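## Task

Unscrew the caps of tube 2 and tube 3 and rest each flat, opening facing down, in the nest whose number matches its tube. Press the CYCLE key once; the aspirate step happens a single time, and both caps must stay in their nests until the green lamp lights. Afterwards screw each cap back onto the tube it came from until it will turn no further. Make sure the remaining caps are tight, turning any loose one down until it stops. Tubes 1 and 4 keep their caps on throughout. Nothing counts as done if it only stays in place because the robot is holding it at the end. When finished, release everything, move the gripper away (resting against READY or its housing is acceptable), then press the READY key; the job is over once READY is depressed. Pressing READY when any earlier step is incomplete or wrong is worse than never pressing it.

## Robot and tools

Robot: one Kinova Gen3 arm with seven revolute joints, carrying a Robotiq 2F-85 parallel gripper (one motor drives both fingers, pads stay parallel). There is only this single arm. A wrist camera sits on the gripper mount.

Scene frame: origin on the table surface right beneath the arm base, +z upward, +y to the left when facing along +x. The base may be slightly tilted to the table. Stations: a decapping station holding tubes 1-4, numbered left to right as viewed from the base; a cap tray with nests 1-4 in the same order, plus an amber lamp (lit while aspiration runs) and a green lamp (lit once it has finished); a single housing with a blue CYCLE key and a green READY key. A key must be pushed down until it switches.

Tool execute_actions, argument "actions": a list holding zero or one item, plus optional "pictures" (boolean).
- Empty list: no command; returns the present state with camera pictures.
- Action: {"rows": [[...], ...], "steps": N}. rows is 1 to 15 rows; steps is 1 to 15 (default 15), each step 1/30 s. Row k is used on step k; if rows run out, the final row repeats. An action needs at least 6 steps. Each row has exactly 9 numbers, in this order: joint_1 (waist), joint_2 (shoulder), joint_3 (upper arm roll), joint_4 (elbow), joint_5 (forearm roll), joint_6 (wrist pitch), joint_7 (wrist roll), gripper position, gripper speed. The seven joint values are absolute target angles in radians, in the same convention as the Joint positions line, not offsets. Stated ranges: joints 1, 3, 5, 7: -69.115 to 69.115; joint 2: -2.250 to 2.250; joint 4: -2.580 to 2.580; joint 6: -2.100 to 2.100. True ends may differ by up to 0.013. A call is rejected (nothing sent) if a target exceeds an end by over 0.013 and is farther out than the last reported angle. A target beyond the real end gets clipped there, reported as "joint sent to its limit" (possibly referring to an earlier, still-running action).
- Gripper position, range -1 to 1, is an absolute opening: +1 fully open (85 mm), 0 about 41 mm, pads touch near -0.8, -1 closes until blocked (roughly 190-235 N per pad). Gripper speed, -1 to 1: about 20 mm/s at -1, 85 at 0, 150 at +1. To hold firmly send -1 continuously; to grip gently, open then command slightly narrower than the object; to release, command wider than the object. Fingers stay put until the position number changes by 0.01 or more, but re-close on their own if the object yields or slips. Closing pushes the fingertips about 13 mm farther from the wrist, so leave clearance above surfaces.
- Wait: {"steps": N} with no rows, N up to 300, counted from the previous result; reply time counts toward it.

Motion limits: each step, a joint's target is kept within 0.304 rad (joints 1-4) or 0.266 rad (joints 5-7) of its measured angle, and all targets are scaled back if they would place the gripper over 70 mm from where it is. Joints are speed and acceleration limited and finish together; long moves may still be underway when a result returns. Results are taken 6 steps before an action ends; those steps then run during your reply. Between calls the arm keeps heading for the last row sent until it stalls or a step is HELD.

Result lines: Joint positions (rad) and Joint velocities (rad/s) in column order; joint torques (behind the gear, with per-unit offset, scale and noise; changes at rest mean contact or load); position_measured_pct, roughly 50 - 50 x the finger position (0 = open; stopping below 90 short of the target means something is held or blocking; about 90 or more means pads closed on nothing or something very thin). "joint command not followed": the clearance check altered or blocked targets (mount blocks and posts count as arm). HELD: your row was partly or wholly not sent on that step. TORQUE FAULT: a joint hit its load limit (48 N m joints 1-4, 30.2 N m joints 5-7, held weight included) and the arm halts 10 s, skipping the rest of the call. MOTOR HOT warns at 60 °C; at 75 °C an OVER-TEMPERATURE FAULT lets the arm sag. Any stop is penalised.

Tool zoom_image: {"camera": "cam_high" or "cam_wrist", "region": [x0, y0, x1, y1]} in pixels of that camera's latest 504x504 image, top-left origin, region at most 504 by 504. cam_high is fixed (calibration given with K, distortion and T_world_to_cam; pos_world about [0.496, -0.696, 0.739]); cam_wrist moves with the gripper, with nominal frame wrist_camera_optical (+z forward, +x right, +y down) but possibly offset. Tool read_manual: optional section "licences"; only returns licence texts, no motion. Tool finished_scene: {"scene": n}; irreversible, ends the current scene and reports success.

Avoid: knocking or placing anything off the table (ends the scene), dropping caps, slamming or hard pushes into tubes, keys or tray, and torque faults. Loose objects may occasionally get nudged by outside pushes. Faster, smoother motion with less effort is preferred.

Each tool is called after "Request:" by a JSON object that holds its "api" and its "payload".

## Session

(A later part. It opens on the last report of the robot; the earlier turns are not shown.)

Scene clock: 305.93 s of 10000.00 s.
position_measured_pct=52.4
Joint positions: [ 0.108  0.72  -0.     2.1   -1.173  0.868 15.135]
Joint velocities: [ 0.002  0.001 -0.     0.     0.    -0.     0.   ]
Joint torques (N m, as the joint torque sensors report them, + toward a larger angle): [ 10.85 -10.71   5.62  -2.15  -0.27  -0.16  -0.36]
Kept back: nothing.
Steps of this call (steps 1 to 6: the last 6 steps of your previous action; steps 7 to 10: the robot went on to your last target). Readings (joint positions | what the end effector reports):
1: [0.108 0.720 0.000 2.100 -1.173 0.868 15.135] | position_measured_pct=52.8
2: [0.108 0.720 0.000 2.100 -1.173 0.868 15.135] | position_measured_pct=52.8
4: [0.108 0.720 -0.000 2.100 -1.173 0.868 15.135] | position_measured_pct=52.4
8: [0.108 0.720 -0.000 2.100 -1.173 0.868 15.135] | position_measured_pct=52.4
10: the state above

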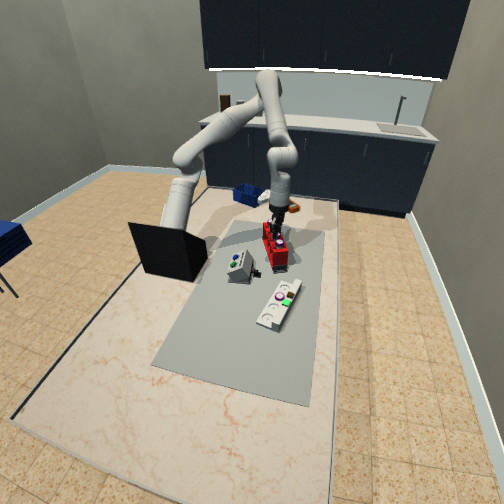

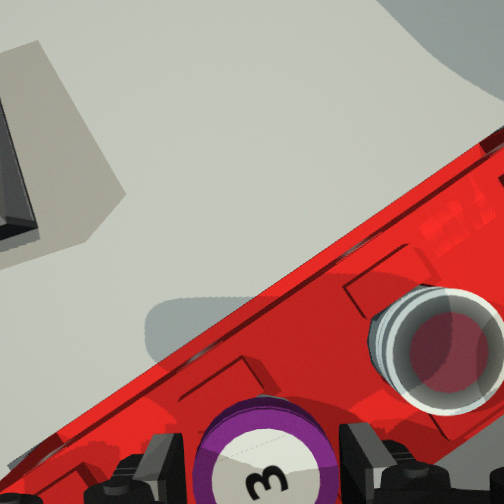

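Request:
{"api": "zoom_image", "payload": {"camera": "cam_wrist", "region": [150, 380, 380, 504]}}

Region (150, 380, 380, 504) of cam_wrist's 504x504 image, scaled by 2.191; it fills the top 272 rows of this view, and the rest is white.

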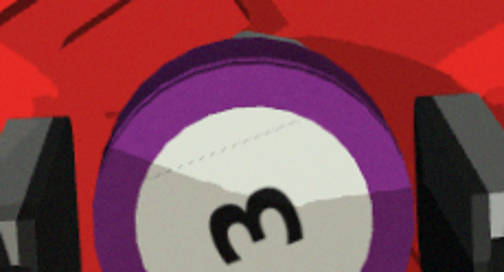

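Request:
{"api": "execute_actions", "payload": {"actions": [{"rows": [[0.1105,0.7179,0,2.0990,-1.1683,0.8697,15.135,-0.05,0],[0.1133,0.7152,0,2.0983,-1.1633,0.8718,15.135,-0.05,0],[0.1161,0.7126,0,2.0975,-1.1582,0.8738,15.135,-0.05,0],[0.1189,0.7100,0,2.0968,-1.1532,0.8759,15.135,-0.05,0],[0.1217,0.7074,0,2.0960,-1.1482,0.8780,15.135,-0.05,0],[0.1245,0.7047,0,2.0953,-1.1431,0.8800,15.135,-0.05,0],[0.1298,0.6999,0,2.0933,-1.1340,0.8849,15.135,-0.05,0],[0.1351,0.6950,0,2.0913,-1.1250,0.8897,15.135,-0.05,0],[0.1405,0.6902,0,2.0892,-1.1159,0.8946,15.135,-0.05,0],[0.1458,0.6854,0,2.0872,-1.1068,0.8995,15.135,-0.05,0],[0.1511,0.6805,0,2.0852,-1.0978,0.9043,15.135,-0.05,0],[0.1564,0.6757,0,2.0832,-1.0887,0.9092,15.135,-0.05,0],[0.1617,0.6709,0,2.0812,-1.0796,0.9141,15.135,-0.05,0],[0.1671,0.6660,0,2.0791,-1.0706,0.9189,15.135,-0.05,0],[0.1724,0.6612,0,2.0771,-1.0615,0.9238,15.135,-0.05,0]], "steps": 15}]}}

Request:
{"api": "execute_actions", "payload": {"actions": [{"rows": [[0.1838,0.6810,0,2.0590,-1.0536,0.9266,15.14,-0.05,0],[0.1953,0.7007,0,2.0409,-1.0458,0.9293,15.145,-0.05,0],[0.2067,0.7205,0,2.0228,-1.0379,0.9321,15.15,-0.05,0],[0.2181,0.7402,0,2.0047,-1.0300,0.9349,15.155,-0.05,0],[0.2296,0.7600,0,1.9866,-1.0221,0.9377,15.16,-0.05,0],[0.2410,0.7798,0,1.9685,-1.0143,0.9404,15.165,-0.05,0],[0.2524,0.7995,0,1.9504,-1.0064,0.9432,15.17,-0.05,0],[0.2639,0.8193,0,1.9324,-0.9985,0.9460,15.175,-0.05,0],[0.2753,0.8390,0,1.9143,-0.9906,0.9488,15.18,-0.05,0],[0.2867,0.8588,0,1.8962,-0.9828,0.9515,15.185,-0.05,0],[0.2982,0.8786,0,1.8781,-0.9749,0.9543,15.19,-0.05,0],[0.3096,0.8983,0,1.8600,-0.9670,0.9571,15.195,-0.05,0],[0.3210,0.9181,0,1.8419,-0.9591,0.9599,15.195,-0.05,0],[0.3325,0.9378,0,1.8238,-0.9513,0.9626,15.195,-0.05,0],[0.3439,0.9576,0,1.8057,-0.9434,0.9654,15.195,-0.05,0]], "steps": 15}]}}

Request:
{"api": "execute_actions", "payload": {"actions": [{"rows": [[0.3465,0.9786,0,1.7938,-0.9469,0.9609,15.195,-0.05,0],[0.3491,0.9996,0,1.7819,-0.9503,0.9564,15.195,-0.05,0],[0.3516,1.0206,0,1.7700,-0.9538,0.9519,15.195,-0.05,0],[0.3542,1.0417,0,1.7580,-0.9572,0.9474,15.195,-0.05,0],[0.3568,1.0627,0,1.7461,-0.9607,0.9429,15.195,-0.05,0],[0.3594,1.0837,0,1.7342,-0.9642,0.9384,15.195,-0.05,0],[0.3620,1.1047,0,1.7223,-0.9676,0.9339,15.195,-0.05,0],[0.3645,1.1257,0,1.7104,-0.9711,0.9294,15.195,-0.05,0],[0.3671,1.1467,0,1.6985,-0.9745,0.9249,15.195,-0.05,0],[0.3697,1.1677,0,1.6866,-0.9780,0.9204,15.195,-0.05,0],[0.3723,1.1888,0,1.6746,-0.9815,0.9159,15.195,-0.05,0],[0.3749,1.2098,0,1.6627,-0.9849,0.9114,15.195,-0.05,0],[0.3774,1.2308,0,1.6508,-0.9884,0.9069,15.195,-0.05,0],[0.3800,1.2518,0,1.6389,-0.9918,0.9024,15.195,-0.05,0],[0.3826,1.2728,0,1.6270,-0.9953,0.8979,15.195,-0.05,0]], "steps": 15}]}}

Request:
{"api": "execute_actions", "payload": {"actions": [{"rows": [[0.3792,1.2764,0,1.6276,-1.0013,0.8951,15.199,-0.05,0],[0.3757,1.2800,0,1.6281,-1.0072,0.8923,15.202,-0.05,0],[0.3723,1.2836,0,1.6287,-1.0132,0.8894,15.206,-0.05,0],[0.3689,1.2872,0,1.6293,-1.0191,0.8866,15.210,-0.05,0],[0.3655,1.2908,0,1.6299,-1.0251,0.8838,15.214,-0.05,0],[0.3620,1.2944,0,1.6304,-1.0310,0.8810,15.217,-0.05,0],[0.3586,1.2980,0,1.6310,-1.0370,0.8782,15.221,-0.05,0],[0.3552,1.3016,0,1.6316,-1.0429,0.8753,15.225,-0.05,0],[0.3517,1.3052,0,1.6321,-1.0489,0.8725,15.228,-0.05,0],[0.3483,1.3088,0,1.6327,-1.0548,0.8697,15.232,-0.05,0]], "steps": 10}]}}

Request:
{"api": "execute_actions", "payload": {"actions": [{"steps": 20}], "pictures": true}}

Scene clock: 312.50 s of 10000.00 s.
position_measured_pct=52.4
Joint positions: [ 0.134  0.696 -0.     2.092 -1.129  0.888 15.135]
Joint velocities: [ 0.149 -0.134  0.003 -0.059  0.251  0.134  0.   ]
Joint torques (N m, as the joint torque sensors report them, + toward a larger angle): [ 10.88 -10.18   6.02  -2.54  -0.02  -0.32  -0.3 ]
Steps of this call (steps 1 to 15: the robot went on to your last target; steps 16 to 188: nothing new was sent; steps 189 to 197: the first 9 steps of this action). Readings (joint positions | what the end effector reports):
189: [0.109 0.720 -0.000 2.100 -1.172 0.868 15.135] | position_measured_pct=52.4
190: [0.111 0.717 -0.000 2.099 -1.169 0.870 15.135] | position_measured_pct=52.4
192: [0.116 0.713 -0.000 2.098 -1.160 0.873 15.135] | position_measured_pct=52.4
196: [0.129 0.701 -0.000 2.094 -1.137 0.883 15.135] | position_measured_pct=52.4
197: the state above

Scene clock: 313.00 s of 10000.00 s.
position_measured_pct=52.4
Joint positions: [ 0.244  0.784 -0.     1.965 -1.013  0.941 15.166]
Joint velocities: [ 0.336  0.584  0.002 -0.54   0.235  0.082  0.152]
Joint torques (N m, as the joint torque sensors report them, + toward a larger angle): [ 11.63 -10.51   5.75  -2.99  -0.15  -0.17  -0.27]
Steps of this call (steps 1 to 6: the last 6 steps of your previous action; steps 7 to 15: the first 9 steps of this action). Readings (joint positions | what the end effector reports):
7: [0.170 0.665 -0.000 2.077 -1.067 0.921 15.135] | position_measured_pct=52.4
8: [0.177 0.667 -0.000 2.071 -1.060 0.925 15.136] | position_measured_pct=52.4
10: [0.192 0.687 -0.001 2.047 -1.049 0.929 15.142] | position_measured_pct=52.4
14: [0.233 0.765 -0.000 1.983 -1.021 0.938 15.161] | position_measured_pct=52.4
15: the state above

Scene clock: 313.50 s of 10000.00 s.
position_measured_pct=52.4
Joint positions: [ 0.359  1.087  0.     1.732 -0.964  0.938 15.195]
Joint velocities: [ 0.087  0.625 -0.001 -0.358 -0.112 -0.142  0.   ]
Joint torques (N m, as the joint torque sensors report them, + toward a larger angle): [ 12.88 -14.02   6.24  -3.49  -0.21  -0.05  -0.27]
Steps of this call (steps 1 to 6: the last 6 steps of your previous action; steps 7 to 15: the first 9 steps of this action). Readings (joint positions | what the end effector reports):
7: [0.323 0.922 0.000 1.838 -0.958 0.960 15.194] | position_measured_pct=52.4
8: [0.331 0.942 0.001 1.822 -0.952 0.961 15.195] | position_measured_pct=52.4
10: [0.342 0.983 0.001 1.794 -0.950 0.959 15.195] | position_measured_pct=52.4
14: [0.356 1.066 0.000 1.744 -0.960 0.943 15.195] | position_measured_pct=52.4
15: the state above

Scene clock: 313.83 s of 10000.00 s.
position_measured_pct=52.4
Joint positions: [ 0.374  1.272  0.001  1.631 -1.007  0.892 15.201]
Joint velocities: [-0.138  0.235  0.014 -0.044 -0.236 -0.134  0.17 ]
Joint torques (N m, as the joint torque sensors report them, + toward a larger angle): [ 10.7  -17.46   5.32  -2.61  -0.61   0.24  -0.46]
Steps of this call (steps 1 to 6: the last 6 steps of your previous action; steps 7 to 10: the first 4 steps of this action). Readings (joint positions | what the end effector reports):
7: [0.377 1.233 0.000 1.649 -0.989 0.906 15.195] | position_measured_pct=52.4
8: [0.378 1.250 0.001 1.640 -0.993 0.901 15.195] | position_measured_pct=52.4
10: the state above

Scene clock: 314.50 s of 10000.00 s.
position_measured_pct=52.4
Joint positions: [ 0.348  1.309 -0.     1.633 -1.055  0.87  15.232]
Joint velocities: [ 0.    -0.     0.    -0.001  0.001  0.     0.001]
Joint torques (N m, as the joint torque sensors report them, + toward a larger angle): [ 13.44 -15.43   6.42  -2.79  -0.2   -0.22  -0.37]
Kept back: nothing.
Steps of this call (steps 1 to 6: the last 6 steps of your previous action; steps 7 to 20: the robot went on to your last target). Readings (joint positions | what the end effector reports):
1: [0.369 1.279 0.001 1.631 -1.015 0.888 15.207] | position_measured_pct=52.4
2: [0.366 1.284 0.000 1.631 -1.022 0.885 15.212] | position_measured_pct=52.4
4: [0.359 1.294 -0.000 1.631 -1.035 0.879 15.220] | position_measured_pct=52.4
8: [0.349 1.307 -0.001 1.633 -1.054 0.870 15.232] | position_measured_pct=52.4
20: the state above

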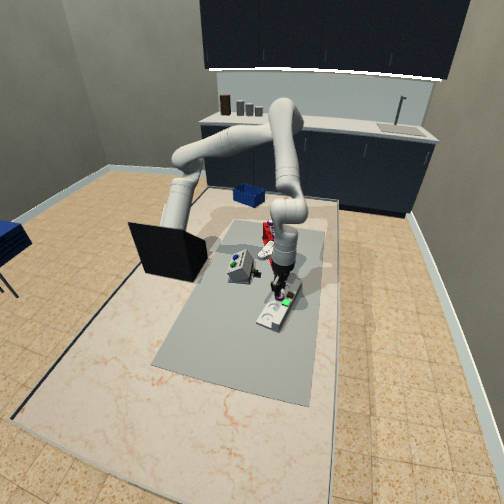

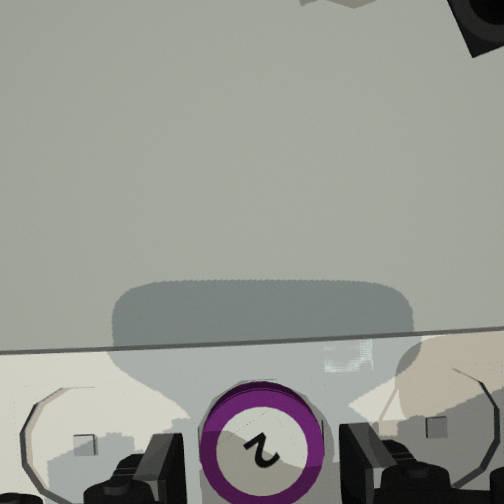

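Request:
{"api": "zoom_image", "payload": {"camera": "cam_wrist", "region": [170, 360, 360, 504]}}

Region (170, 360, 360, 504) of cam_wrist's 504x504 image, scaled by 2.653; it fills the top 382 rows of this view, and the rest is white.

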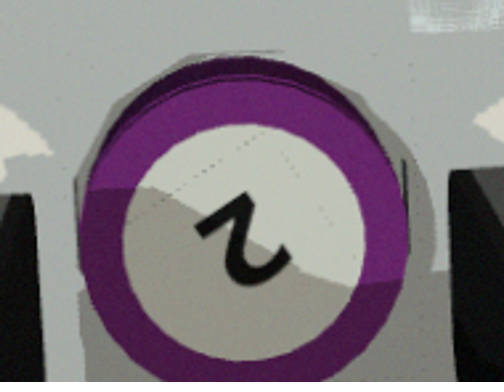

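Request:
{"api": "execute_actions", "payload": {"actions": [{"rows": [[0.3454,1.3117,0,1.6317,-1.0589,0.8683,15.235,-0.05,0],[0.3425,1.3146,0,1.6307,-1.0629,0.8670,15.238,-0.05,0],[0.3397,1.3176,0,1.6297,-1.0670,0.8656,15.240,-0.05,0],[0.3368,1.3205,0,1.6287,-1.0710,0.8643,15.243,-0.05,0],[0.3339,1.3235,0,1.6278,-1.0751,0.8629,15.246,-0.05,0],[0.3310,1.3264,0,1.6268,-1.0792,0.8615,15.249,-0.05,0],[0.3282,1.3294,0,1.6258,-1.0832,0.8602,15.251,-0.05,0],[0.3253,1.3323,0,1.6248,-1.0873,0.8588,15.254,-0.05,0]], "steps": 10}]}}

Request:
{"api": "execute_actions", "payload": {"actions": [{"steps": 18}], "pictures": true}}

Scene clock: 316.20 s of 10000.00 s.
position_measured_pct=52.4
Joint positions: [ 0.34   1.318  0.     1.63  -1.066  0.866 15.239]
Joint velocities: [-0.08   0.084 -0.003 -0.026 -0.12  -0.04   0.077]
Joint torques (N m, as the joint torque sensors report them, + toward a larger angle): [ 13.24 -15.34   6.56  -3.34  -0.21  -0.04  -0.51]
Steps of this call (steps 1 to 15: the robot went on to your last target; steps 16 to 47: nothing new was sent; steps 48 to 51: the first 4 steps of this action). Readings (joint positions | what the end effector reports):
48: [0.347 1.310 0.000 1.632 -1.055 0.869 15.233] | position_measured_pct=52.4
49: [0.345 1.312 0.000 1.632 -1.058 0.868 15.235] | position_measured_pct=52.4
51: the state above

Scene clock: 316.80 s of 10000.00 s.
position_measured_pct=52.4
Joint positions: [ 0.325  1.332 -0.     1.625 -1.087  0.859 15.254]
Joint velocities: [-0.    -0.    -0.     0.     0.001 -0.     0.   ]
Joint torques (N m, as the joint torque sensors report them, + toward a larger angle): [ 13.69 -15.37   6.44  -2.7   -0.12  -0.24  -0.33]
Kept back: nothing.
Steps of this call (steps 1 to 6: the last 6 steps of your previous action; steps 7 to 18: the robot went on to your last target). Readings (joint positions | what the end effector reports):
1: [0.337 1.320 0.000 1.629 -1.070 0.865 15.242] | position_measured_pct=52.4
2: [0.334 1.323 0.000 1.628 -1.074 0.863 15.245] | position_measured_pct=52.4
4: [0.329 1.329 -0.000 1.626 -1.082 0.861 15.250] | position_measured_pct=52.4
8: [0.326 1.332 -0.000 1.625 -1.087 0.859 15.254] | position_measured_pct=52.4
18: the state above

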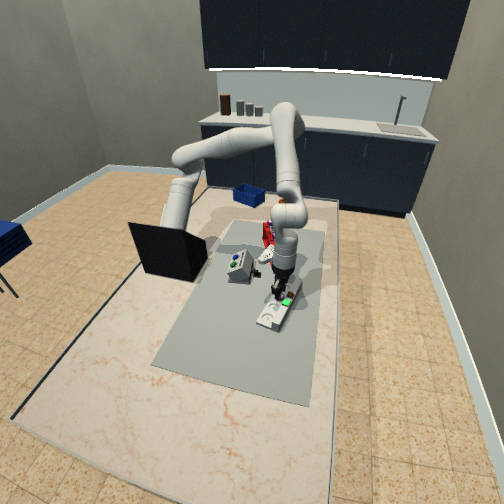

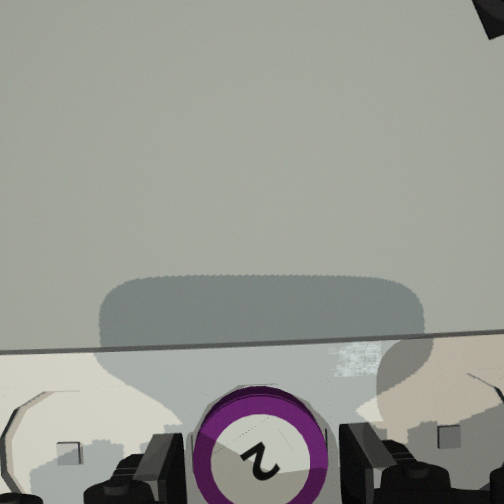

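Request:
{"api": "zoom_image", "payload": {"camera": "cam_wrist", "region": [170, 360, 360, 504]}}

Region (170, 360, 360, 504) of cam_wrist's 504x504 image, scaled by 2.653; it fills the top 382 rows of this view, and the rest is white.

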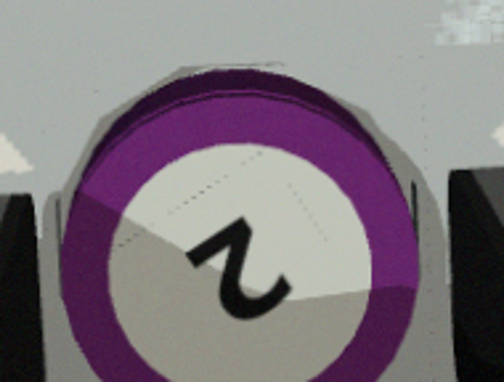

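Request:
{"api": "execute_actions", "payload": {"actions": [{"rows": [[0.3234,1.3344,0,1.6245,-1.0904,0.8577,15.256,-0.05,0],[0.3215,1.3364,0,1.6242,-1.0936,0.8565,15.258,-0.05,0],[0.3195,1.3385,0,1.6238,-1.0967,0.8554,15.260,-0.05,0],[0.3176,1.3405,0,1.6235,-1.0998,0.8543,15.262,-0.05,0],[0.3157,1.3426,0,1.6232,-1.1030,0.8531,15.264,-0.05,0],[0.3138,1.3446,0,1.6229,-1.1061,0.8520,15.267,-0.05,0],[0.3118,1.3467,0,1.6226,-1.1092,0.8509,15.269,-0.05,0],[0.3099,1.3487,0,1.6223,-1.1124,0.8497,15.271,-0.05,0],[0.3080,1.3508,0,1.6220,-1.1155,0.8486,15.273,-0.05,0],[0.3061,1.3528,0,1.6216,-1.1186,0.8475,15.275,-0.05,0],[0.3041,1.3549,0,1.6213,-1.1218,0.8463,15.277,-0.05,0],[0.3022,1.3569,0,1.6210,-1.1249,0.8452,15.279,-0.05,0]], "steps": 15}]}}

Request:
{"api": "execute_actions", "payload": {"actions": [{"steps": 10}]}}

Scene clock: 318.03 s of 10000.00 s.
position_measured_pct=52.4
Joint positions: [ 0.31   1.348 -0.     1.622 -1.112  0.85  15.271]
Joint velocities: [-0.056  0.061 -0.    -0.01  -0.094 -0.033  0.06 ]
Joint torques (N m, as the joint torque sensors report them, + toward a larger angle): [ 13.57 -15.4    6.36  -2.29  -0.2   -0.11  -0.34]
Steps of this call (steps 1 to 15: the robot went on to your last target; steps 16 to 28: nothing new was sent; steps 29 to 37: the first 9 steps of this action). Readings (joint positions | what the end effector reports):
29: [0.325 1.333 0.000 1.625 -1.088 0.859 15.254] | position_measured_pct=52.4
30: [0.323 1.335 0.000 1.624 -1.090 0.858 15.256] | position_measured_pct=52.4
32: [0.319 1.339 0.000 1.624 -1.096 0.856 15.260] | position_measured_pct=52.4
36: [0.312 1.346 0.000 1.623 -1.109 0.851 15.268] | position_measured_pct=52.4
37: the state above

Scene clock: 318.37 s of 10000.00 s.
position_measured_pct=52.4
Joint positions: [ 0.305  1.354  0.002  1.622 -1.124  0.847 15.279]
Joint velocities: [-0.001  0.001  0.    -0.001 -0.001  0.    -0.   ]
Joint torques (N m, as the joint torque sensors report them, + toward a larger angle): [ 11.44 -12.77   5.14  -2.97  -0.62  -1.12  -0.37]
Kept back: nothing.
Steps of this call (steps 1 to 6: the last 6 steps of your previous action; steps 7 to 10: the robot went on to your last target). Readings (joint positions | what the end effector reports):
1: [0.308 1.350 -0.000 1.622 -1.115 0.849 15.273] | position_measured_pct=52.4
2: [0.306 1.352 0.000 1.622 -1.118 0.848 15.275] | position_measured_pct=52.4
4: [0.305 1.353 0.002 1.621 -1.123 0.848 15.278] | position_measured_pct=52.4
8: [0.305 1.354 0.002 1.622 -1.124 0.847 15.279] | position_measured_pct=52.4
10: the state above

Request:
{"api": "execute_actions", "payload": {"actions": [{"rows": [[0.3045,1.3545,0,1.6215,-1.1211,0.8466,15.277,-0.05,0],[0.3057,1.3532,0,1.6217,-1.1192,0.8473,15.276,-0.05,0],[0.3068,1.3520,0,1.6219,-1.1173,0.8479,15.275,-0.05,0]], "steps": 10}]}}

Request:
{"api": "execute_actions", "payload": {"actions": [{"steps": 12}]}}

Scene clock: 319.23 s of 10000.00 s.
position_measured_pct=52.4
Joint positions: [ 0.308  1.351  0.     1.622 -1.118  0.848 15.275]
Joint velocities: [-0.002  0.001  0.003 -0.005  0.027  0.005 -0.015]
Joint torques (N m, as the joint torque sensors report them, + toward a larger angle): [ 12.99 -14.71   6.21  -2.69  -0.06  -0.2   -0.31]
Steps of this call (steps 1 to 22: the robot went on to your last target; steps 23 to 26: the first 4 steps of this action). Readings (joint positions | what the end effector reports):
23: [0.306 1.353 0.001 1.622 -1.123 0.847 15.279] | position_measured_pct=52.4
24: [0.307 1.352 0.001 1.622 -1.121 0.847 15.277] | position_measured_pct=52.4
26: the state above

Scene clock: 319.63 s of 10000.00 s.
position_measured_pct=52.4
Joint positions: [ 0.307  1.352 -0.     1.622 -1.117  0.848 15.275]
Joint velocities: [-0.    -0.     0.    -0.001 -0.002  0.001 -0.   ]
Joint torques (N m, as the joint torque sensors report them, + toward a larger angle): [ 13.62 -15.45   6.51  -2.46  -0.24  -0.26  -0.31]
Kept back: nothing.
Steps of this call (steps 1 to 6: the last 6 steps of your previous action; steps 7 to 12: the robot went on to your last target). Readings (joint positions | what the end effector reports):
1: [0.307 1.351 0.000 1.622 -1.117 0.848 15.275] | position_measured_pct=52.4
2: [0.307 1.352 0.000 1.622 -1.117 0.848 15.275] | position_measured_pct=52.4
4: [0.307 1.352 -0.000 1.622 -1.117 0.848 15.275] | position_measured_pct=52.4
8: [0.307 1.352 -0.000 1.622 -1.117 0.848 15.275] | position_measured_pct=52.4
12: the state above

Request:
{"api": "execute_actions", "payload": {"actions": [{"rows": [[0.3071,1.3517,0,1.6220,-1.1168,0.8481,15.275,-1,-0.5]], "steps": 15}]}}

Request:
{"api": "execute_actions", "payload": {"actions": [{"steps": 14}], "pictures": true}}

Scene clock: 320.33 s of 10000.00 s.
position_measured_pct=60.7
Joint positions: [ 0.308  1.351  0.001  1.622 -1.117  0.849 15.275]
Joint velocities: [ 0.005 -0.006  0.002  0.001  0.002  0.001 -0.   ]
Joint torques (N m, as the joint torque sensors report them, + toward a larger angle): [ 12.39 -14.64   5.99  -2.71  -0.42  -0.49  -0.34]
Steps of this call (steps 1 to 12: the robot went on to your last target; steps 13 to 21: the first 9 steps of this action). Readings (joint positions | what the end effector reports):
13: [0.307 1.352 -0.000 1.622 -1.117 0.848 15.275] | position_measured_pct=52.4
14: [0.307 1.352 -0.000 1.622 -1.117 0.848 15.275] | position_measured_pct=52.8
16: [0.307 1.352 0.000 1.622 -1.117 0.848 15.275] | position_measured_pct=55.6
20: [0.308 1.351 0.000 1.622 -1.117 0.848 15.275] | position_measured_pct=59.9
21: the state above

Scene clock: 320.80 s of 10000.00 s.
position_measured_pct=62.3
Joint positions: [ 0.308  1.351  0.001  1.622 -1.117  0.848 15.275]
Joint velocities: [-0.001 -0.001  0.     0.001  0.    -0.     0.   ]
Joint torques (N m, as the joint torque sensors report them, + toward a larger angle): [ 13.   -14.7    6.06  -2.37  -0.29  -0.31  -0.37]
Kept back: nothing.
Steps of this call (steps 1 to 6: the last 6 steps of your previous action; steps 7 to 14: the robot went on to your last target). Readings (joint positions | what the end effector reports):
1: [0.308 1.351 0.001 1.622 -1.116 0.849 15.275] | position_measured_pct=61.5
2: [0.308 1.351 0.001 1.622 -1.117 0.848 15.275] | position_measured_pct=61.9
4: [0.308 1.351 0.001 1.622 -1.117 0.848 15.275] | position_measured_pct=62.3
8: [0.308 1.351 0.001 1.622 -1.117 0.848 15.275] | position_measured_pct=62.3
14: the state above

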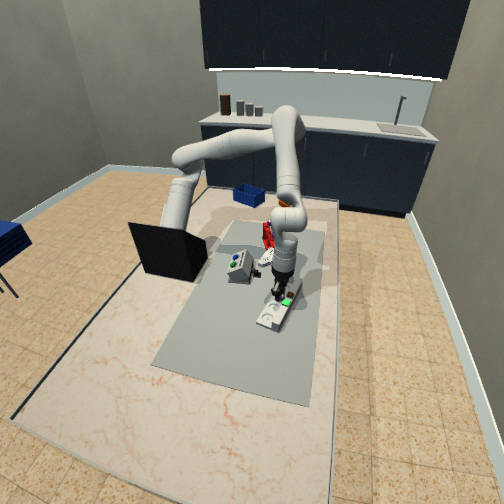

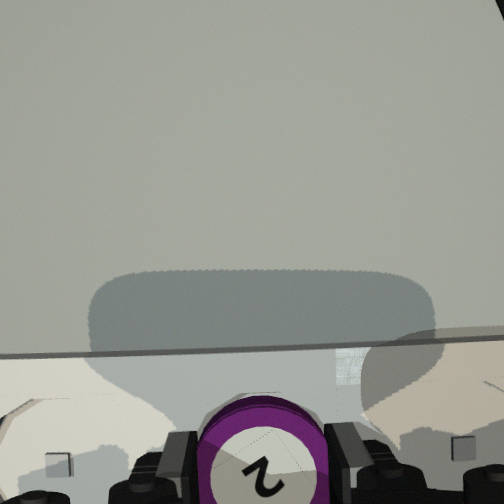

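Request:
{"api": "zoom_image", "payload": {"camera": "cam_wrist", "region": [150, 380, 380, 504]}}

Region (150, 380, 380, 504) of cam_wrist's 504x504 image, scaled by 2.191; it fills the top 272 rows of this view, and the rest is white.

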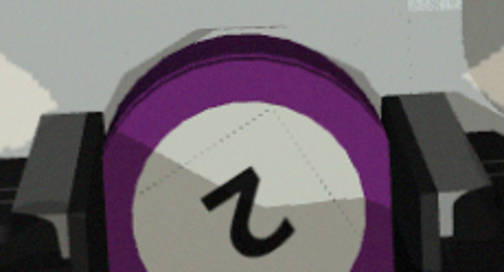

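Request:
{"api": "execute_actions", "payload": {"actions": [{"rows": [[0.3093,1.3494,0,1.6224,-1.1132,0.8494,15.272,-1,0],[0.3115,1.3470,0,1.6228,-1.1096,0.8506,15.270,-1,0],[0.3137,1.3447,0,1.6232,-1.1061,0.8519,15.267,-1,0],[0.3159,1.3423,0,1.6236,-1.1025,0.8531,15.265,-1,0],[0.3181,1.3400,0,1.6240,-1.0989,0.8544,15.262,-1,0],[0.3238,1.3339,0,1.6246,-1.0896,0.8579,15.256,-1,0],[0.3295,1.3277,0,1.6253,-1.0803,0.8614,15.250,-1,0],[0.3353,1.3216,0,1.6259,-1.0711,0.8650,15.244,-1,0],[0.3410,1.3154,0,1.6266,-1.0618,0.8685,15.238,-1,0],[0.3467,1.3093,0,1.6272,-1.0525,0.8720,15.232,-1,0],[0.3539,1.3020,0,1.6272,-1.0411,0.8772,15.225,-1,0],[0.3611,1.2947,0,1.6271,-1.0296,0.8824,15.217,-1,0],[0.3682,1.2874,0,1.6271,-1.0182,0.8875,15.210,-1,0],[0.3754,1.2801,0,1.6270,-1.0067,0.8927,15.202,-1,0],[0.3826,1.2728,0,1.6270,-0.9953,0.8979,15.195,-1,0]], "steps": 15}]}}

Request:
{"api": "execute_actions", "payload": {"actions": [{"rows": [[0.3800,1.2518,0,1.6389,-0.9918,0.9024,15.19,-1,0],[0.3774,1.2308,0,1.6508,-0.9884,0.9069,15.185,-1,0],[0.3749,1.2098,0,1.6627,-0.9849,0.9114,15.18,-1,0],[0.3723,1.1888,0,1.6746,-0.9815,0.9159,15.175,-1,0],[0.3697,1.1677,0,1.6866,-0.9780,0.9204,15.17,-1,0],[0.3671,1.1467,0,1.6985,-0.9745,0.9249,15.165,-1,0],[0.3645,1.1257,0,1.7104,-0.9711,0.9294,15.16,-1,0],[0.3620,1.1047,0,1.7223,-0.9676,0.9339,15.155,-1,0],[0.3594,1.0837,0,1.7342,-0.9642,0.9384,15.15,-1,0],[0.3568,1.0627,0,1.7461,-0.9607,0.9429,15.145,-1,0],[0.3542,1.0417,0,1.7580,-0.9572,0.9474,15.14,-1,0],[0.3516,1.0206,0,1.7700,-0.9538,0.9519,15.135,-1,0],[0.3491,0.9996,0,1.7819,-0.9503,0.9564,15.13,-1,0],[0.3465,0.9786,0,1.7938,-0.9469,0.9609,15.125,-1,0],[0.3439,0.9576,0,1.8057,-0.9434,0.9654,15.12,-1,0]], "steps": 15}]}}

Request:
{"api": "execute_actions", "payload": {"actions": [{"rows": [[0.3269,0.9301,0,1.8284,-0.9535,0.9621,15.105,-1,0],[0.3099,0.9027,0,1.8511,-0.9635,0.9588,15.091,-1,0],[0.2929,0.8752,0,1.8737,-0.9736,0.9555,15.076,-1,0],[0.2759,0.8477,0,1.8964,-0.9837,0.9523,15.062,-1,0],[0.2589,0.8202,0,1.9191,-0.9937,0.9490,15.047,-1,0],[0.2419,0.7928,0,1.9418,-1.0038,0.9457,15.032,-1,0],[0.2249,0.7653,0,1.9645,-1.0139,0.9424,15.018,-1,0],[0.2078,0.7378,0,1.9871,-1.0239,0.9391,15.003,-1,0],[0.1908,0.7103,0,2.0098,-1.0340,0.9358,14.989,-1,0],[0.1738,0.6829,0,2.0325,-1.0441,0.9325,14.974,-1,0],[0.1568,0.6554,0,2.0552,-1.0541,0.9292,14.959,-1,0],[0.1398,0.6279,0,2.0779,-1.0642,0.9260,14.945,-1,0],[0.1228,0.6004,0,2.1005,-1.0743,0.9227,14.930,-1,0],[0.1058,0.5730,0,2.1232,-1.0843,0.9194,14.916,-1,0],[0.0888,0.5455,0,2.1459,-1.0944,0.9161,14.901,-1,0]], "steps": 15}]}}

Request:
{"api": "execute_actions", "payload": {"actions": [{"rows": [[0.0888,0.5455,0,2.1459,-1.0944,0.9161,14.901,-1,0],[0.0888,0.5455,0,2.1459,-1.0944,0.9161,14.901,-1,0],[0.0888,0.5455,0,2.1459,-1.0944,0.9161,14.901,-1,0],[0.0888,0.5455,0,2.1459,-1.0944,0.9161,14.901,-1,0],[0.0888,0.5455,0,2.1459,-1.0944,0.9161,14.901,-1,0],[0.0851,0.5487,0,2.1473,-1.1005,0.9126,14.906,-1,0],[0.0813,0.5519,0,2.1488,-1.1065,0.9091,14.910,-1,0],[0.0776,0.5551,0,2.1502,-1.1126,0.9055,14.915,-1,0],[0.0738,0.5584,0,2.1517,-1.1187,0.9020,14.920,-1,0],[0.0701,0.5616,0,2.1531,-1.1247,0.8985,14.925,-1,0],[0.0663,0.5648,0,2.1545,-1.1308,0.8950,14.930,-1,0],[0.0626,0.5680,0,2.1560,-1.1368,0.8914,14.934,-1,0],[0.0588,0.5712,0,2.1574,-1.1429,0.8879,14.939,-1,0]], "steps": 15}]}}

Request:
{"api": "execute_actions", "payload": {"actions": [{"steps": 10}]}}

Scene clock: 324.53 s of 10000.00 s.
position_measured_pct=62.3
Joint positions: [ 0.333  1.324 -0.     1.626 -1.076  0.863 15.247]
Joint velocities: [ 0.161 -0.172  0.005  0.016  0.266  0.1   -0.173]
Joint torques (N m, as the joint torque sensors report them, + toward a larger angle): [ 13.73 -15.42   6.33  -2.3   -0.24  -0.28  -0.25]
Steps of this call (steps 1 to 15: the robot went on to your last target; steps 16 to 103: nothing new was sent; steps 104 to 112: the first 9 steps of this action). Readings (joint positions | what the end effector reports):
104: [0.309 1.350 0.000 1.622 -1.116 0.849 15.274] | position_measured_pct=62.3
105: [0.310 1.348 -0.000 1.623 -1.114 0.849 15.273] | position_measured_pct=62.3
107: [0.314 1.344 -0.000 1.623 -1.107 0.852 15.268] | position_measured_pct=62.3
111: [0.328 1.329 -0.000 1.625 -1.085 0.860 15.253] | position_measured_pct=62.3
112: the state above

Scene clock: 325.03 s of 10000.00 s.
position_measured_pct=62.3
Joint positions: [ 0.366  1.139  0.     1.702 -0.974  0.926 15.164]
Joint velocities: [-0.068 -0.592  0.001  0.343  0.099  0.129 -0.144]
Joint torques (N m, as the joint torque sensors report them, + toward a larger angle): [ 13.36 -14.5    6.21  -3.86  -0.13  -0.1   -0.12]
Steps of this call (steps 1 to 6: the last 6 steps of your previous action; steps 7 to 15: the first 9 steps of this action). Readings (joint positions | what the end effector reports):
7: [0.377 1.276 0.000 1.628 -1.004 0.894 15.200] | position_measured_pct=62.3
8: [0.378 1.264 0.002 1.631 -0.996 0.897 15.195] | position_measured_pct=62.3
10: [0.377 1.232 0.001 1.646 -0.990 0.905 15.187] | position_measured_pct=62.3
14: [0.368 1.159 0.000 1.690 -0.977 0.922 15.168] | position_measured_pct=62.3
15: the state above

Scene clock: 325.53 s of 10000.00 s.
position_measured_pct=62.3
Joint positions: [ 0.245  0.798 -0.     1.936 -0.998  0.948 15.036]
Joint velocities: [-0.491 -0.789 -0.003  0.645 -0.336 -0.109 -0.418]
Joint torques (N m, as the joint torque sensors report them, + toward a larger angle): [ 12.56 -11.51   6.06  -2.84   0.01  -0.32  -0.19]
Steps of this call (steps 1 to 6: the last 6 steps of your previous action; steps 7 to 15: the first 9 steps of this action). Readings (joint positions | what the end effector reports):
7: [0.348 0.996 0.000 1.784 -0.950 0.957 15.129] | position_measured_pct=62.3
8: [0.344 0.973 0.000 1.798 -0.949 0.959 15.123] | position_measured_pct=62.3
10: [0.326 0.926 0.001 1.833 -0.952 0.959 15.103] | position_measured_pct=62.3
14: [0.262 0.825 0.000 1.915 -0.986 0.951 15.050] | position_measured_pct=62.3
15: the state above

Scene clock: 326.03 s of 10000.00 s.
position_measured_pct=62.3
Joint positions: [ 0.08   0.559 -0.     2.149 -1.11   0.907 14.913]
Joint velocities: [-0.124  0.053 -0.     0.048 -0.18  -0.103  0.142]
Joint torques (N m, as the joint torque sensors report them, + toward a larger angle): [ 9.89 -9.08  5.6  -2.58 -0.34 -0.16 -0.07]
Steps of this call (steps 1 to 6: the last 6 steps of your previous action; steps 7 to 15: the first 9 steps of this action). Readings (joint positions | what the end effector reports):
7: [0.130 0.611 -0.000 2.091 -1.070 0.924 14.936] | position_measured_pct=62.3
8: [0.116 0.590 -0.001 2.110 -1.079 0.922 14.924] | position_measured_pct=62.3
10: [0.099 0.562 -0.002 2.136 -1.091 0.919 14.906] | position_measured_pct=62.3
14: [0.084 0.558 -0.000 2.148 -1.104 0.910 14.909] | position_measured_pct=62.3
15: the state above

Scene clock: 326.37 s of 10000.00 s.
position_measured_pct=62.3
Joint positions: [ 0.06   0.571 -0.     2.157 -1.143  0.888 14.939]
Joint velocities: [-0.007  0.002  0.     0.001 -0.    -0.001  0.001]
Joint torques (N m, as the joint torque sensors report them, + toward a larger angle): [ 9.92 -9.94  5.42 -2.32 -0.2  -0.09 -0.28]
Kept back: nothing.
Steps of this call (steps 1 to 6: the last 6 steps of your previous action; steps 7 to 10: the robot went on to your last target). Readings (joint positions | what the end effector reports):
1: [0.076 0.561 -0.000 2.151 -1.116 0.903 14.918] | position_measured_pct=62.3
2: [0.072 0.563 -0.000 2.152 -1.122 0.900 14.923] | position_measured_pct=62.3
4: [0.064 0.568 -0.000 2.155 -1.135 0.893 14.932] | position_measured_pct=62.3
8: [0.060 0.571 -0.000 2.157 -1.143 0.888 14.939] | position_measured_pct=62.3
10: the state above

Request:
{"api": "execute_actions", "payload": {"actions": [{"rows": [[0.0568,0.5730,0,2.1581,-1.1463,0.8862,14.941,-1,0],[0.0548,0.5747,0,2.1588,-1.1497,0.8845,14.944,-1,0],[0.0529,0.5765,0,2.1595,-1.1532,0.8827,14.946,-1,0],[0.0509,0.5782,0,2.1602,-1.1566,0.8810,14.949,-1,0],[0.0489,0.5800,0,2.1610,-1.1600,0.8793,14.951,-1,0],[0.0469,0.5817,0,2.1617,-1.1634,0.8776,14.954,-1,0],[0.0449,0.5835,0,2.1624,-1.1668,0.8759,14.956,-1,0],[0.0430,0.5852,0,2.1631,-1.1703,0.8741,14.959,-1,0],[0.0410,0.5870,0,2.1638,-1.1737,0.8724,14.961,-1,0],[0.0390,0.5887,0,2.1645,-1.1771,0.8707,14.964,-1,0]], "steps": 15}]}}

Request:
{"api": "execute_actions", "payload": {"actions": [{"steps": 12}]}}

Scene clock: 327.20 s of 10000.00 s.
position_measured_pct=62.3
Joint positions: [ 0.044  0.584  0.     2.163 -1.17   0.875 14.958]
Joint velocities: [-0.063  0.036 -0.008  0.025 -0.104 -0.027  0.072]
Joint torques (N m, as the joint torque sensors report them, + toward a larger angle): [ 8.04 -7.35  4.87 -1.84 -0.33 -1.25 -0.24]
Steps of this call (steps 1 to 16: the robot went on to your last target; steps 17 to 25: the first 9 steps of this action). Readings (joint positions | what the end effector reports):
17: [0.058 0.572 0.000 2.158 -1.144 0.888 14.939] | position_measured_pct=62.3
18: [0.056 0.573 0.000 2.158 -1.146 0.886 14.941] | position_measured_pct=62.3
20: [0.053 0.577 0.000 2.159 -1.152 0.883 14.946] | position_measured_pct=62.3
24: [0.045 0.583 0.000 2.162 -1.166 0.876 14.956] | position_measured_pct=62.3
25: the state above

Scene clock: 327.60 s of 10000.00 s.
position_measured_pct=62.3
Joint positions: [ 0.039  0.588 -0.     2.164 -1.177  0.871 14.964]
Joint velocities: [ 0.     0.001  0.001  0.001 -0.    -0.    -0.   ]
Joint torques (N m, as the joint torque sensors report them, + toward a larger angle): [ 9.92 -9.95  5.67 -1.97 -0.14 -0.38 -0.25]
Kept back: nothing.
Steps of this call (steps 1 to 6: the last 6 steps of your previous action; steps 7 to 12: the robot went on to your last target). Readings (joint positions | what the end effector reports):
1: [0.042 0.586 0.000 2.164 -1.173 0.874 14.961] | position_measured_pct=62.3
2: [0.040 0.587 -0.000 2.164 -1.176 0.872 14.963] | position_measured_pct=62.3
4: [0.040 0.588 -0.000 2.164 -1.177 0.871 14.964] | position_measured_pct=62.3
8: [0.039 0.588 -0.000 2.164 -1.177 0.871 14.964] | position_measured_pct=62.3
12: the state above

Request:
{"api": "execute_actions", "payload": {"actions": [{"rows": [[0.0376,0.5893,0,2.1643,-1.1787,0.8700,14.965,-1,0],[0.0366,0.5903,0,2.1646,-1.1805,0.8693,14.966,-1,0],[0.0356,0.5912,0,2.1648,-1.1823,0.8686,14.968,-1,0],[0.0346,0.5921,0,2.1651,-1.1841,0.8679,14.969,-1,0],[0.0335,0.5930,0,2.1653,-1.1860,0.8671,14.970,-1,0],[0.0325,0.5940,0,2.1656,-1.1878,0.8664,14.971,-1,0]], "steps": 12}]}}

Request:
{"api": "execute_actions", "payload": {"actions": [{"steps": 12}]}}

Scene clock: 328.70 s of 10000.00 s.
position_measured_pct=62.3
Joint positions: [ 0.033  0.593 -0.     2.165 -1.186  0.867 14.97 ]
Joint velocities: [-0.029  0.027  0.     0.007 -0.055 -0.022  0.03 ]
Joint torques (N m, as the joint torque sensors report them, + toward a larger angle): [ 9.59 -9.96  5.51 -2.19 -0.19 -0.3  -0.29]
Steps of this call (steps 1 to 15: the robot went on to your last target; steps 16 to 27: nothing new was sent; steps 28 to 33: the first 6 steps of this action). Readings (joint positions | what the end effector reports):
28: [0.038 0.589 -0.000 2.164 -1.178 0.871 14.964] | position_measured_pct=62.3
29: [0.037 0.590 -0.000 2.164 -1.179 0.870 14.965] | position_measured_pct=62.3
31: [0.035 0.591 -0.000 2.165 -1.182 0.869 14.968] | position_measured_pct=62.3
33: the state above

Scene clock: 329.10 s of 10000.00 s.
position_measured_pct=62.3
Joint positions: [ 0.033  0.594 -0.     2.166 -1.188  0.866 14.971]
Joint velocities: [ 0.001  0.001  0.001  0.002 -0.     0.    -0.   ]
Joint torques (N m, as the joint torque sensors report them, + toward a larger angle): [ 10.03 -10.     5.43  -2.04  -0.32  -0.19  -0.31]
Kept back: nothing.
Steps of this call (steps 1 to 6: the last 6 steps of your previous action; steps 7 to 12: the robot went on to your last target). Readings (joint positions | what the end effector reports):
1: [0.033 0.594 -0.000 2.166 -1.187 0.867 14.971] | position_measured_pct=62.3
2: [0.033 0.594 -0.000 2.166 -1.188 0.867 14.971] | position_measured_pct=62.3
4: [0.033 0.594 -0.000 2.166 -1.188 0.866 14.971] | position_measured_pct=62.3
8: [0.033 0.594 -0.000 2.166 -1.188 0.866 14.971] | position_measured_pct=62.3
12: the state above

Request:
{"api": "execute_actions", "payload": {"actions": [{"rows": [[0.0319,0.5946,0,2.1658,-1.1889,0.8660,14.972,-1,0],[0.0313,0.5951,0,2.1659,-1.1900,0.8655,14.972,-1,0],[0.0307,0.5957,0,2.1661,-1.1911,0.8651,14.973,-1,0],[0.0301,0.5962,0,2.1662,-1.1921,0.8646,14.974,-1,0],[0.0295,0.5967,0,2.1664,-1.1932,0.8642,14.975,-1,0]], "steps": 12}]}}

Request:
{"api": "execute_actions", "payload": {"actions": [{"steps": 12}]}}

Scene clock: 329.53 s of 10000.00 s.
position_measured_pct=62.3
Joint positions: [ 0.03   0.596 -0.     2.166 -1.193  0.865 14.975]
Joint velocities: [-0.002 -0.002 -0.004  0.008 -0.008 -0.001  0.013]
Joint torques (N m, as the joint torque sensors report them, + toward a larger angle): [ 9.75 -9.64  5.55 -1.88 -0.25 -0.75 -0.28]
Steps of this call (steps 1 to 7: the robot went on to your last target; steps 8 to 13: the first 6 steps of this action). Readings (joint positions | what the end effector reports):
8: [0.032 0.594 0.000 2.166 -1.188 0.866 14.971] | position_measured_pct=62.3
9: [0.032 0.595 0.000 2.166 -1.189 0.866 14.972] | position_measured_pct=62.3
11: [0.031 0.596 0.000 2.166 -1.191 0.865 14.973] | position_measured_pct=62.3
13: the state above

Scene clock: 329.93 s of 10000.00 s.
position_measured_pct=62.3
Joint positions: [ 0.03   0.596 -0.     2.167 -1.193  0.865 14.975]
Joint velocities: [-0.001 -0.001  0.     0.    -0.    -0.001  0.001]
Joint torques (N m, as the joint torque sensors report them, + toward a larger angle): [ 9.75 -9.43  5.59 -2.24 -0.32 -0.71 -0.32]
Kept back: nothing.
Steps of this call (steps 1 to 6: the last 6 steps of your previous action; steps 7 to 12: the robot went on to your last target). Readings (joint positions | what the end effector reports):
1: [0.030 0.596 -0.000 2.167 -1.193 0.865 14.975] | position_measured_pct=62.3
2: [0.030 0.596 -0.000 2.167 -1.193 0.865 14.975] | position_measured_pct=62.3
4: [0.030 0.596 -0.000 2.167 -1.193 0.865 14.975] | position_measured_pct=62.3
8: [0.030 0.596 -0.000 2.167 -1.193 0.865 14.975] | position_measured_pct=62.3
12: the state above

Request:
{"api": "execute_actions", "payload": {"actions": [{"rows": [[0.0295,0.5967,0,2.1664,-1.1932,0.8642,14.375,-1,0]], "steps": 15}]}}

Request:
{"api": "execute_actions", "payload": {"actions": [{"steps": 14}]}}

Scene clock: 330.93 s of 10000.00 s.
position_measured_pct=62.3
Joint positions: [ 0.029  0.596 -0.     2.167 -1.193  0.865 14.713]
Joint velocities: [-0.001 -0.002  0.    -0.001 -0.001  0.    -1.215]
Joint torques (N m, as the joint torque sensors report them, + toward a larger angle): [10.01 -9.56  5.82 -2.25 -0.17 -0.74 -0.17]
Steps of this call (steps 1 to 15: the robot went on to your last target; steps 16 to 21: nothing new was sent; steps 22 to 30: the first 9 steps of this action). Readings (joint positions | what the end effector reports):
22: [0.030 0.596 -0.000 2.167 -1.193 0.865 14.974] | position_measured_pct=62.3
23: [0.030 0.596 -0.000 2.167 -1.193 0.865 14.964] | position_measured_pct=62.3
25: [0.030 0.596 -0.000 2.167 -1.193 0.865 14.914] | position_measured_pct=62.3
29: [0.029 0.596 -0.000 2.167 -1.193 0.865 14.754] | position_measured_pct=62.3
30: the state above

Scene clock: 331.40 s of 10000.00 s.
position_measured_pct=62.3
Joint positions: [ 0.029  0.596 -0.     2.167 -1.193  0.865 14.375]
Joint velocities: [ 0.    -0.001  0.     0.001  0.    -0.     0.   ]
Joint torques (N m, as the joint torque sensors report them, + toward a larger angle): [10.08 -9.37  5.78 -2.29 -0.24 -0.8  -0.34]
Kept back: nothing.
Steps of this call (steps 1 to 6: the last 6 steps of your previous action; steps 7 to 14: the robot went on to your last target). Readings (joint positions | what the end effector reports):
1: [0.029 0.596 -0.000 2.167 -1.193 0.865 14.672] | position_measured_pct=62.3
2: [0.029 0.596 -0.000 2.167 -1.193 0.865 14.632] | position_measured_pct=62.3
4: [0.029 0.596 -0.000 2.167 -1.193 0.865 14.551] | position_measured_pct=62.3
8: [0.029 0.596 -0.000 2.167 -1.193 0.865 14.402] | position_measured_pct=62.3
14: the state above

Request:
{"api": "execute_actions", "payload": {"actions": [{"rows": [[0.0287,0.5957,0,2.1670,-1.1935,0.8641,13.775,-1,0]], "steps": 15}]}}

Request:
{"api": "execute_actions", "payload": {"actions": [{"steps": 14}]}}

Scene clock: 332.47 s of 10000.00 s.
position_measured_pct=62.3
Joint positions: [ 0.029  0.595 -0.     2.167 -1.193  0.865 14.113]
Joint velocities: [-0.002 -0.001  0.     0.001 -0.001 -0.001 -1.215]
Joint torques (N m, as the joint torque sensors report them, + toward a larger angle): [10.02 -9.81  5.71 -2.   -0.31 -0.66 -0.43]
Steps of this call (steps 1 to 23: the robot went on to your last target; steps 24 to 32: the first 9 steps of this action). Readings (joint positions | what the end effector reports):
24: [0.029 0.596 -0.000 2.167 -1.193 0.865 14.374] | position_measured_pct=62.3
25: [0.029 0.596 -0.000 2.167 -1.193 0.865 14.364] | position_measured_pct=62.3
27: [0.029 0.596 -0.000 2.167 -1.193 0.865 14.314] | position_measured_pct=62.3
31: [0.029 0.595 -0.000 2.167 -1.193 0.865 14.154] | position_measured_pct=62.3
32: the state above

Scene clock: 332.93 s of 10000.00 s.
position_measured_pct=62.3
Joint positions: [ 0.029  0.595 -0.     2.167 -1.194  0.865 13.775]
Joint velocities: [ 0.001 -0.001 -0.     0.002  0.001 -0.     0.   ]
Joint torques (N m, as the joint torque sensors report them, + toward a larger angle): [ 9.97 -9.48  5.55 -2.07 -0.29 -0.56 -0.27]
Kept back: nothing.
Steps of this call (steps 1 to 6: the last 6 steps of your previous action; steps 7 to 14: the robot went on to your last target). Readings (joint positions | what the end effector reports):
1: [0.029 0.595 -0.000 2.167 -1.193 0.865 14.072] | position_measured_pct=62.3
2: [0.029 0.595 -0.000 2.167 -1.194 0.865 14.032] | position_measured_pct=62.3
4: [0.029 0.595 -0.000 2.167 -1.194 0.865 13.951] | position_measured_pct=62.3
8: [0.029 0.595 -0.000 2.167 -1.194 0.865 13.802] | position_measured_pct=62.3
14: the state above

Request:
{"api": "execute_actions", "payload": {"actions": [{"rows": [[0.0285,0.5959,0,2.1670,-1.1939,0.8640,13.0,-1,0]], "steps": 15}]}}

Request:
{"api": "execute_actions", "payload": {"actions": [{"rows": [[0.0285,0.5959,0,2.1670,-1.1939,0.8640,12.4,-1,0]], "steps": 15}]}}

Request:
{"api": "execute_actions", "payload": {"actions": [{"rows": [[0.0285,0.5959,0,2.1670,-1.1939,0.8640,11.8,-1,0]], "steps": 15}]}}

Request:
{"api": "execute_actions", "payload": {"actions": [{"rows": [[0.0285,0.5959,0,2.1670,-1.1939,0.8640,11.2,-1,0]], "steps": 15}]}}

Request:
{"api": "execute_actions", "payload": {"actions": [{"steps": 18}]}}

Scene clock: 335.00 s of 10000.00 s.
position_measured_pct=62.3
Joint positions: [ 0.029  0.595 -0.     2.167 -1.194  0.865 13.513]
Joint velocities: [-0.001 -0.     0.    -0.002 -0.001 -0.001 -1.215]
Joint torques (N m, as the joint torque sensors report them, + toward a larger angle): [ 9.86 -9.49  5.51 -1.97 -0.24 -0.57 -0.23]
Steps of this call (steps 1 to 30: the robot went on to your last target; steps 31 to 53: nothing new was sent; steps 54 to 62: the first 9 steps of this action). Readings (joint positions | what the end effector reports):
54: [0.029 0.595 -0.000 2.167 -1.194 0.865 13.774] | position_measured_pct=62.3
55: [0.029 0.595 -0.000 2.167 -1.194 0.865 13.764] | position_measured_pct=62.3
57: [0.029 0.595 -0.000 2.167 -1.194 0.865 13.714] | position_measured_pct=62.3
61: [0.029 0.595 -0.000 2.167 -1.194 0.865 13.554] | position_measured_pct=62.3
62: the state above

Scene clock: 335.50 s of 10000.00 s.
position_measured_pct=62.3
Joint positions: [ 0.029  0.595 -0.     2.167 -1.194  0.864 12.903]
Joint velocities: [-0.001  0.002 -0.    -0.001 -0.001 -0.    -1.217]
Joint torques (N m, as the joint torque sensors report them, + toward a larger angle): [ 9.98 -9.51  5.62 -2.09 -0.2  -0.47 -0.5 ]
Steps of this call (steps 1 to 6: the last 6 steps of your previous action; steps 7 to 15: the first 9 steps of this action). Readings (joint positions | what the end effector reports):
7: [0.029 0.595 -0.000 2.167 -1.194 0.865 13.229] | position_measured_pct=62.3
8: [0.029 0.595 -0.000 2.167 -1.194 0.865 13.188] | position_measured_pct=62.3
10: [0.029 0.595 -0.000 2.167 -1.194 0.865 13.107] | position_measured_pct=62.3
14: [0.029 0.595 -0.000 2.167 -1.194 0.865 12.944] | position_measured_pct=62.3
15: the state above

Scene clock: 336.00 s of 10000.00 s.
position_measured_pct=62.3
Joint positions: [ 0.029  0.595 -0.     2.167 -1.194  0.864 12.294]
Joint velocities: [ 0.001  0.001  0.     0.     0.    -0.    -1.218]
Joint torques (N m, as the joint torque sensors report them, + toward a larger angle): [ 9.95 -9.8   5.49 -1.88 -0.14 -0.33 -0.2 ]
Steps of this call (steps 1 to 6: the last 6 steps of your previous action; steps 7 to 15: the first 9 steps of this action). Readings (joint positions | what the end effector reports):
7: [0.029 0.595 -0.000 2.167 -1.194 0.864 12.619] | position_measured_pct=62.3
8: [0.029 0.595 -0.000 2.167 -1.194 0.864 12.578] | position_measured_pct=62.3
10: [0.029 0.595 -0.000 2.167 -1.194 0.864 12.497] | position_measured_pct=62.3
14: [0.029 0.595 -0.000 2.167 -1.194 0.864 12.334] | position_measured_pct=62.3
15: the state above

Scene clock: 336.50 s of 10000.00 s.
position_measured_pct=62.3
Joint positions: [ 0.029  0.596  0.     2.167 -1.194  0.864 11.684]
Joint velocities: [-0.002  0.001 -0.    -0.     0.001 -0.001 -1.218]
Joint torques (N m, as the joint torque sensors report them, + toward a larger angle): [ 9.97 -9.95  5.54 -1.88 -0.05 -0.28 -0.39]
Steps of this call (steps 1 to 6: the last 6 steps of your previous action; steps 7 to 15: the first 9 steps of this action). Readings (joint positions | what the end effector reports):
7: [0.029 0.595 -0.000 2.167 -1.194 0.864 12.009] | position_measured_pct=62.3
8: [0.029 0.595 -0.000 2.167 -1.194 0.864 11.968] | position_measured_pct=62.3
10: [0.029 0.596 0.000 2.167 -1.194 0.864 11.887] | position_measured_pct=62.3
14: [0.029 0.596 0.000 2.167 -1.194 0.864 11.724] | position_measured_pct=62.3
15: the state above

Scene clock: 337.10 s of 10000.00 s.
position_measured_pct=62.3
Joint positions: [ 0.029  0.596  0.     2.167 -1.194  0.864 11.2  ]
Joint velocities: [-0.    -0.002  0.     0.     0.001 -0.    -0.   ]
Joint torques (N m, as the joint torque sensors report them, + toward a larger angle): [10.03 -9.98  5.53 -2.06 -0.11 -0.34 -0.28]
Kept back: nothing.
Steps of this call (steps 1 to 6: the last 6 steps of your previous action; steps 7 to 18: the robot went on to your last target). Readings (joint positions | what the end effector reports):
1: [0.029 0.596 0.000 2.167 -1.194 0.864 11.643] | position_measured_pct=62.3
2: [0.029 0.596 0.000 2.167 -1.194 0.864 11.602] | position_measured_pct=62.3
4: [0.029 0.596 0.000 2.167 -1.194 0.864 11.521] | position_measured_pct=62.3
8: [0.029 0.596 0.000 2.167 -1.194 0.864 11.358] | position_measured_pct=62.3
18: the state above

Request:
{"api": "execute_actions", "payload": {"actions": [{"rows": [[0.0275,0.5968,0,2.1673,-1.1957,0.8632,10.6,-1,0]], "steps": 15}]}}

Request:
{"api": "execute_actions", "payload": {"actions": [{"steps": 16}]}}

Scene clock: 338.20 s of 10000.00 s.
position_measured_pct=62.3
Joint positions: [ 0.028  0.596  0.     2.167 -1.195  0.863 10.938]
Joint velocities: [-0.002 -0.     0.    -0.001 -0.004 -0.002 -1.216]
Joint torques (N m, as the joint torque sensors report them, + toward a larger angle): [  9.72 -10.22   5.35  -1.8   -0.14  -0.08  -0.23]
Steps of this call (steps 1 to 15: the robot went on to your last target; steps 16 to 24: nothing new was sent; steps 25 to 33: the first 9 steps of this action). Readings (joint positions | what the end effector reports):
25: [0.029 0.596 0.000 2.167 -1.194 0.864 11.199] | position_measured_pct=62.3
26: [0.029 0.596 0.000 2.167 -1.194 0.864 11.189] | position_measured_pct=62.3
28: [0.028 0.596 0.000 2.167 -1.195 0.864 11.139] | position_measured_pct=62.3
32: [0.028 0.596 0.000 2.167 -1.195 0.863 10.979] | position_measured_pct=62.3
33: the state above

Scene clock: 338.73 s of 10000.00 s.
position_measured_pct=62.3
Joint positions: [ 0.028  0.597  0.     2.167 -1.196  0.863 10.6  ]
Joint velocities: [-0.001  0.001 -0.     0.001 -0.    -0.     0.001]
Joint torques (N m, as the joint torque sensors report them, + toward a larger angle): [ 9.82 -9.99  5.31 -1.99 -0.2  -0.22 -0.34]
Kept back: nothing.
Steps of this call (steps 1 to 6: the last 6 steps of your previous action; steps 7 to 16: the robot went on to your last target). Readings (joint positions | what the end effector reports):
1: [0.028 0.596 0.000 2.167 -1.195 0.863 10.897] | position_measured_pct=62.3
2: [0.028 0.596 0.000 2.167 -1.196 0.863 10.857] | position_measured_pct=62.3
4: [0.028 0.596 0.000 2.167 -1.196 0.863 10.775] | position_measured_pct=62.3
8: [0.028 0.597 0.000 2.167 -1.196 0.863 10.627] | position_measured_pct=62.3
16: the state above

Request:
{"api": "execute_actions", "payload": {"actions": [{"rows": [[0.0267,0.5976,0,2.1675,-1.1972,0.8626,10.0,-1,0]], "steps": 15}]}}

Request:
{"api": "execute_actions", "payload": {"actions": [{"rows": [[0.0259,0.5983,0,2.1677,-1.1986,0.8621,9.4,-1,0]], "steps": 15}]}}

Request:
{"api": "execute_actions", "payload": {"actions": [{"steps": 18}]}}

Scene clock: 339.37 s of 10000.00 s.
position_measured_pct=62.3
Joint positions: [ 0.027  0.597  0.     2.168 -1.196  0.863 10.338]
Joint velocities: [-0.001 -0.     0.     0.001 -0.002 -0.001 -1.215]
Joint torques (N m, as the joint torque sensors report them, + toward a larger angle): [ 9.38 -9.65  5.06 -2.2  -0.33 -0.44 -0.21]
Steps of this call (steps 1 to 10: the robot went on to your last target; steps 11 to 19: the first 9 steps of this action). Readings (joint positions | what the end effector reports):
11: [0.028 0.597 0.000 2.167 -1.196 0.863 10.599] | position_measured_pct=62.3
12: [0.028 0.597 0.000 2.167 -1.196 0.863 10.589] | position_measured_pct=62.3
14: [0.028 0.597 0.000 2.167 -1.196 0.863 10.539] | position_measured_pct=62.3
18: [0.027 0.597 0.000 2.167 -1.196 0.863 10.379] | position_measured_pct=62.3
19: the state above

Scene clock: 339.87 s of 10000.00 s.
position_measured_pct=62.3
Joint positions: [ 0.027  0.597  0.001  2.168 -1.198  0.863  9.729]
Joint velocities: [-0.001  0.    -0.001 -0.001 -0.002  0.    -1.216]
Joint torques (N m, as the joint torque sensors report them, + toward a larger angle): [ 9.19 -9.14  5.08 -2.48 -0.5  -0.63 -0.36]
Steps of this call (steps 1 to 6: the last 6 steps of your previous action; steps 7 to 15: the first 9 steps of this action). Readings (joint positions | what the end effector reports):
7: [0.027 0.597 0.000 2.168 -1.197 0.863 10.054] | position_measured_pct=62.3
8: [0.027 0.597 0.000 2.168 -1.197 0.863 10.014] | position_measured_pct=62.3
10: [0.027 0.597 0.000 2.168 -1.197 0.863 9.933] | position_measured_pct=62.3
14: [0.027 0.597 0.001 2.168 -1.198 0.863 9.770] | position_measured_pct=62.3
15: the state above

Scene clock: 340.47 s of 10000.00 s.
position_measured_pct=62.3
Joint positions: [ 0.027  0.597  0.     2.168 -1.198  0.863  9.4  ]
Joint velocities: [ 0.002 -0.001  0.    -0.     0.001  0.001 -0.   ]
Joint torques (N m, as the joint torque sensors report them, + toward a larger angle): [ 9.32 -9.11  5.08 -2.37 -0.42 -0.68 -0.31]
Kept back: nothing.
Steps of this call (steps 1 to 6: the last 6 steps of your previous action; steps 7 to 18: the robot went on to your last target). Readings (joint positions | what the end effector reports):
1: [0.027 0.597 0.001 2.168 -1.198 0.863 9.689] | position_measured_pct=62.3
2: [0.027 0.597 0.000 2.168 -1.198 0.863 9.648] | position_measured_pct=62.3
4: [0.027 0.597 0.000 2.168 -1.198 0.863 9.567] | position_measured_pct=62.3
8: [0.027 0.597 0.000 2.168 -1.198 0.863 9.422] | position_measured_pct=62.3
18: the state above


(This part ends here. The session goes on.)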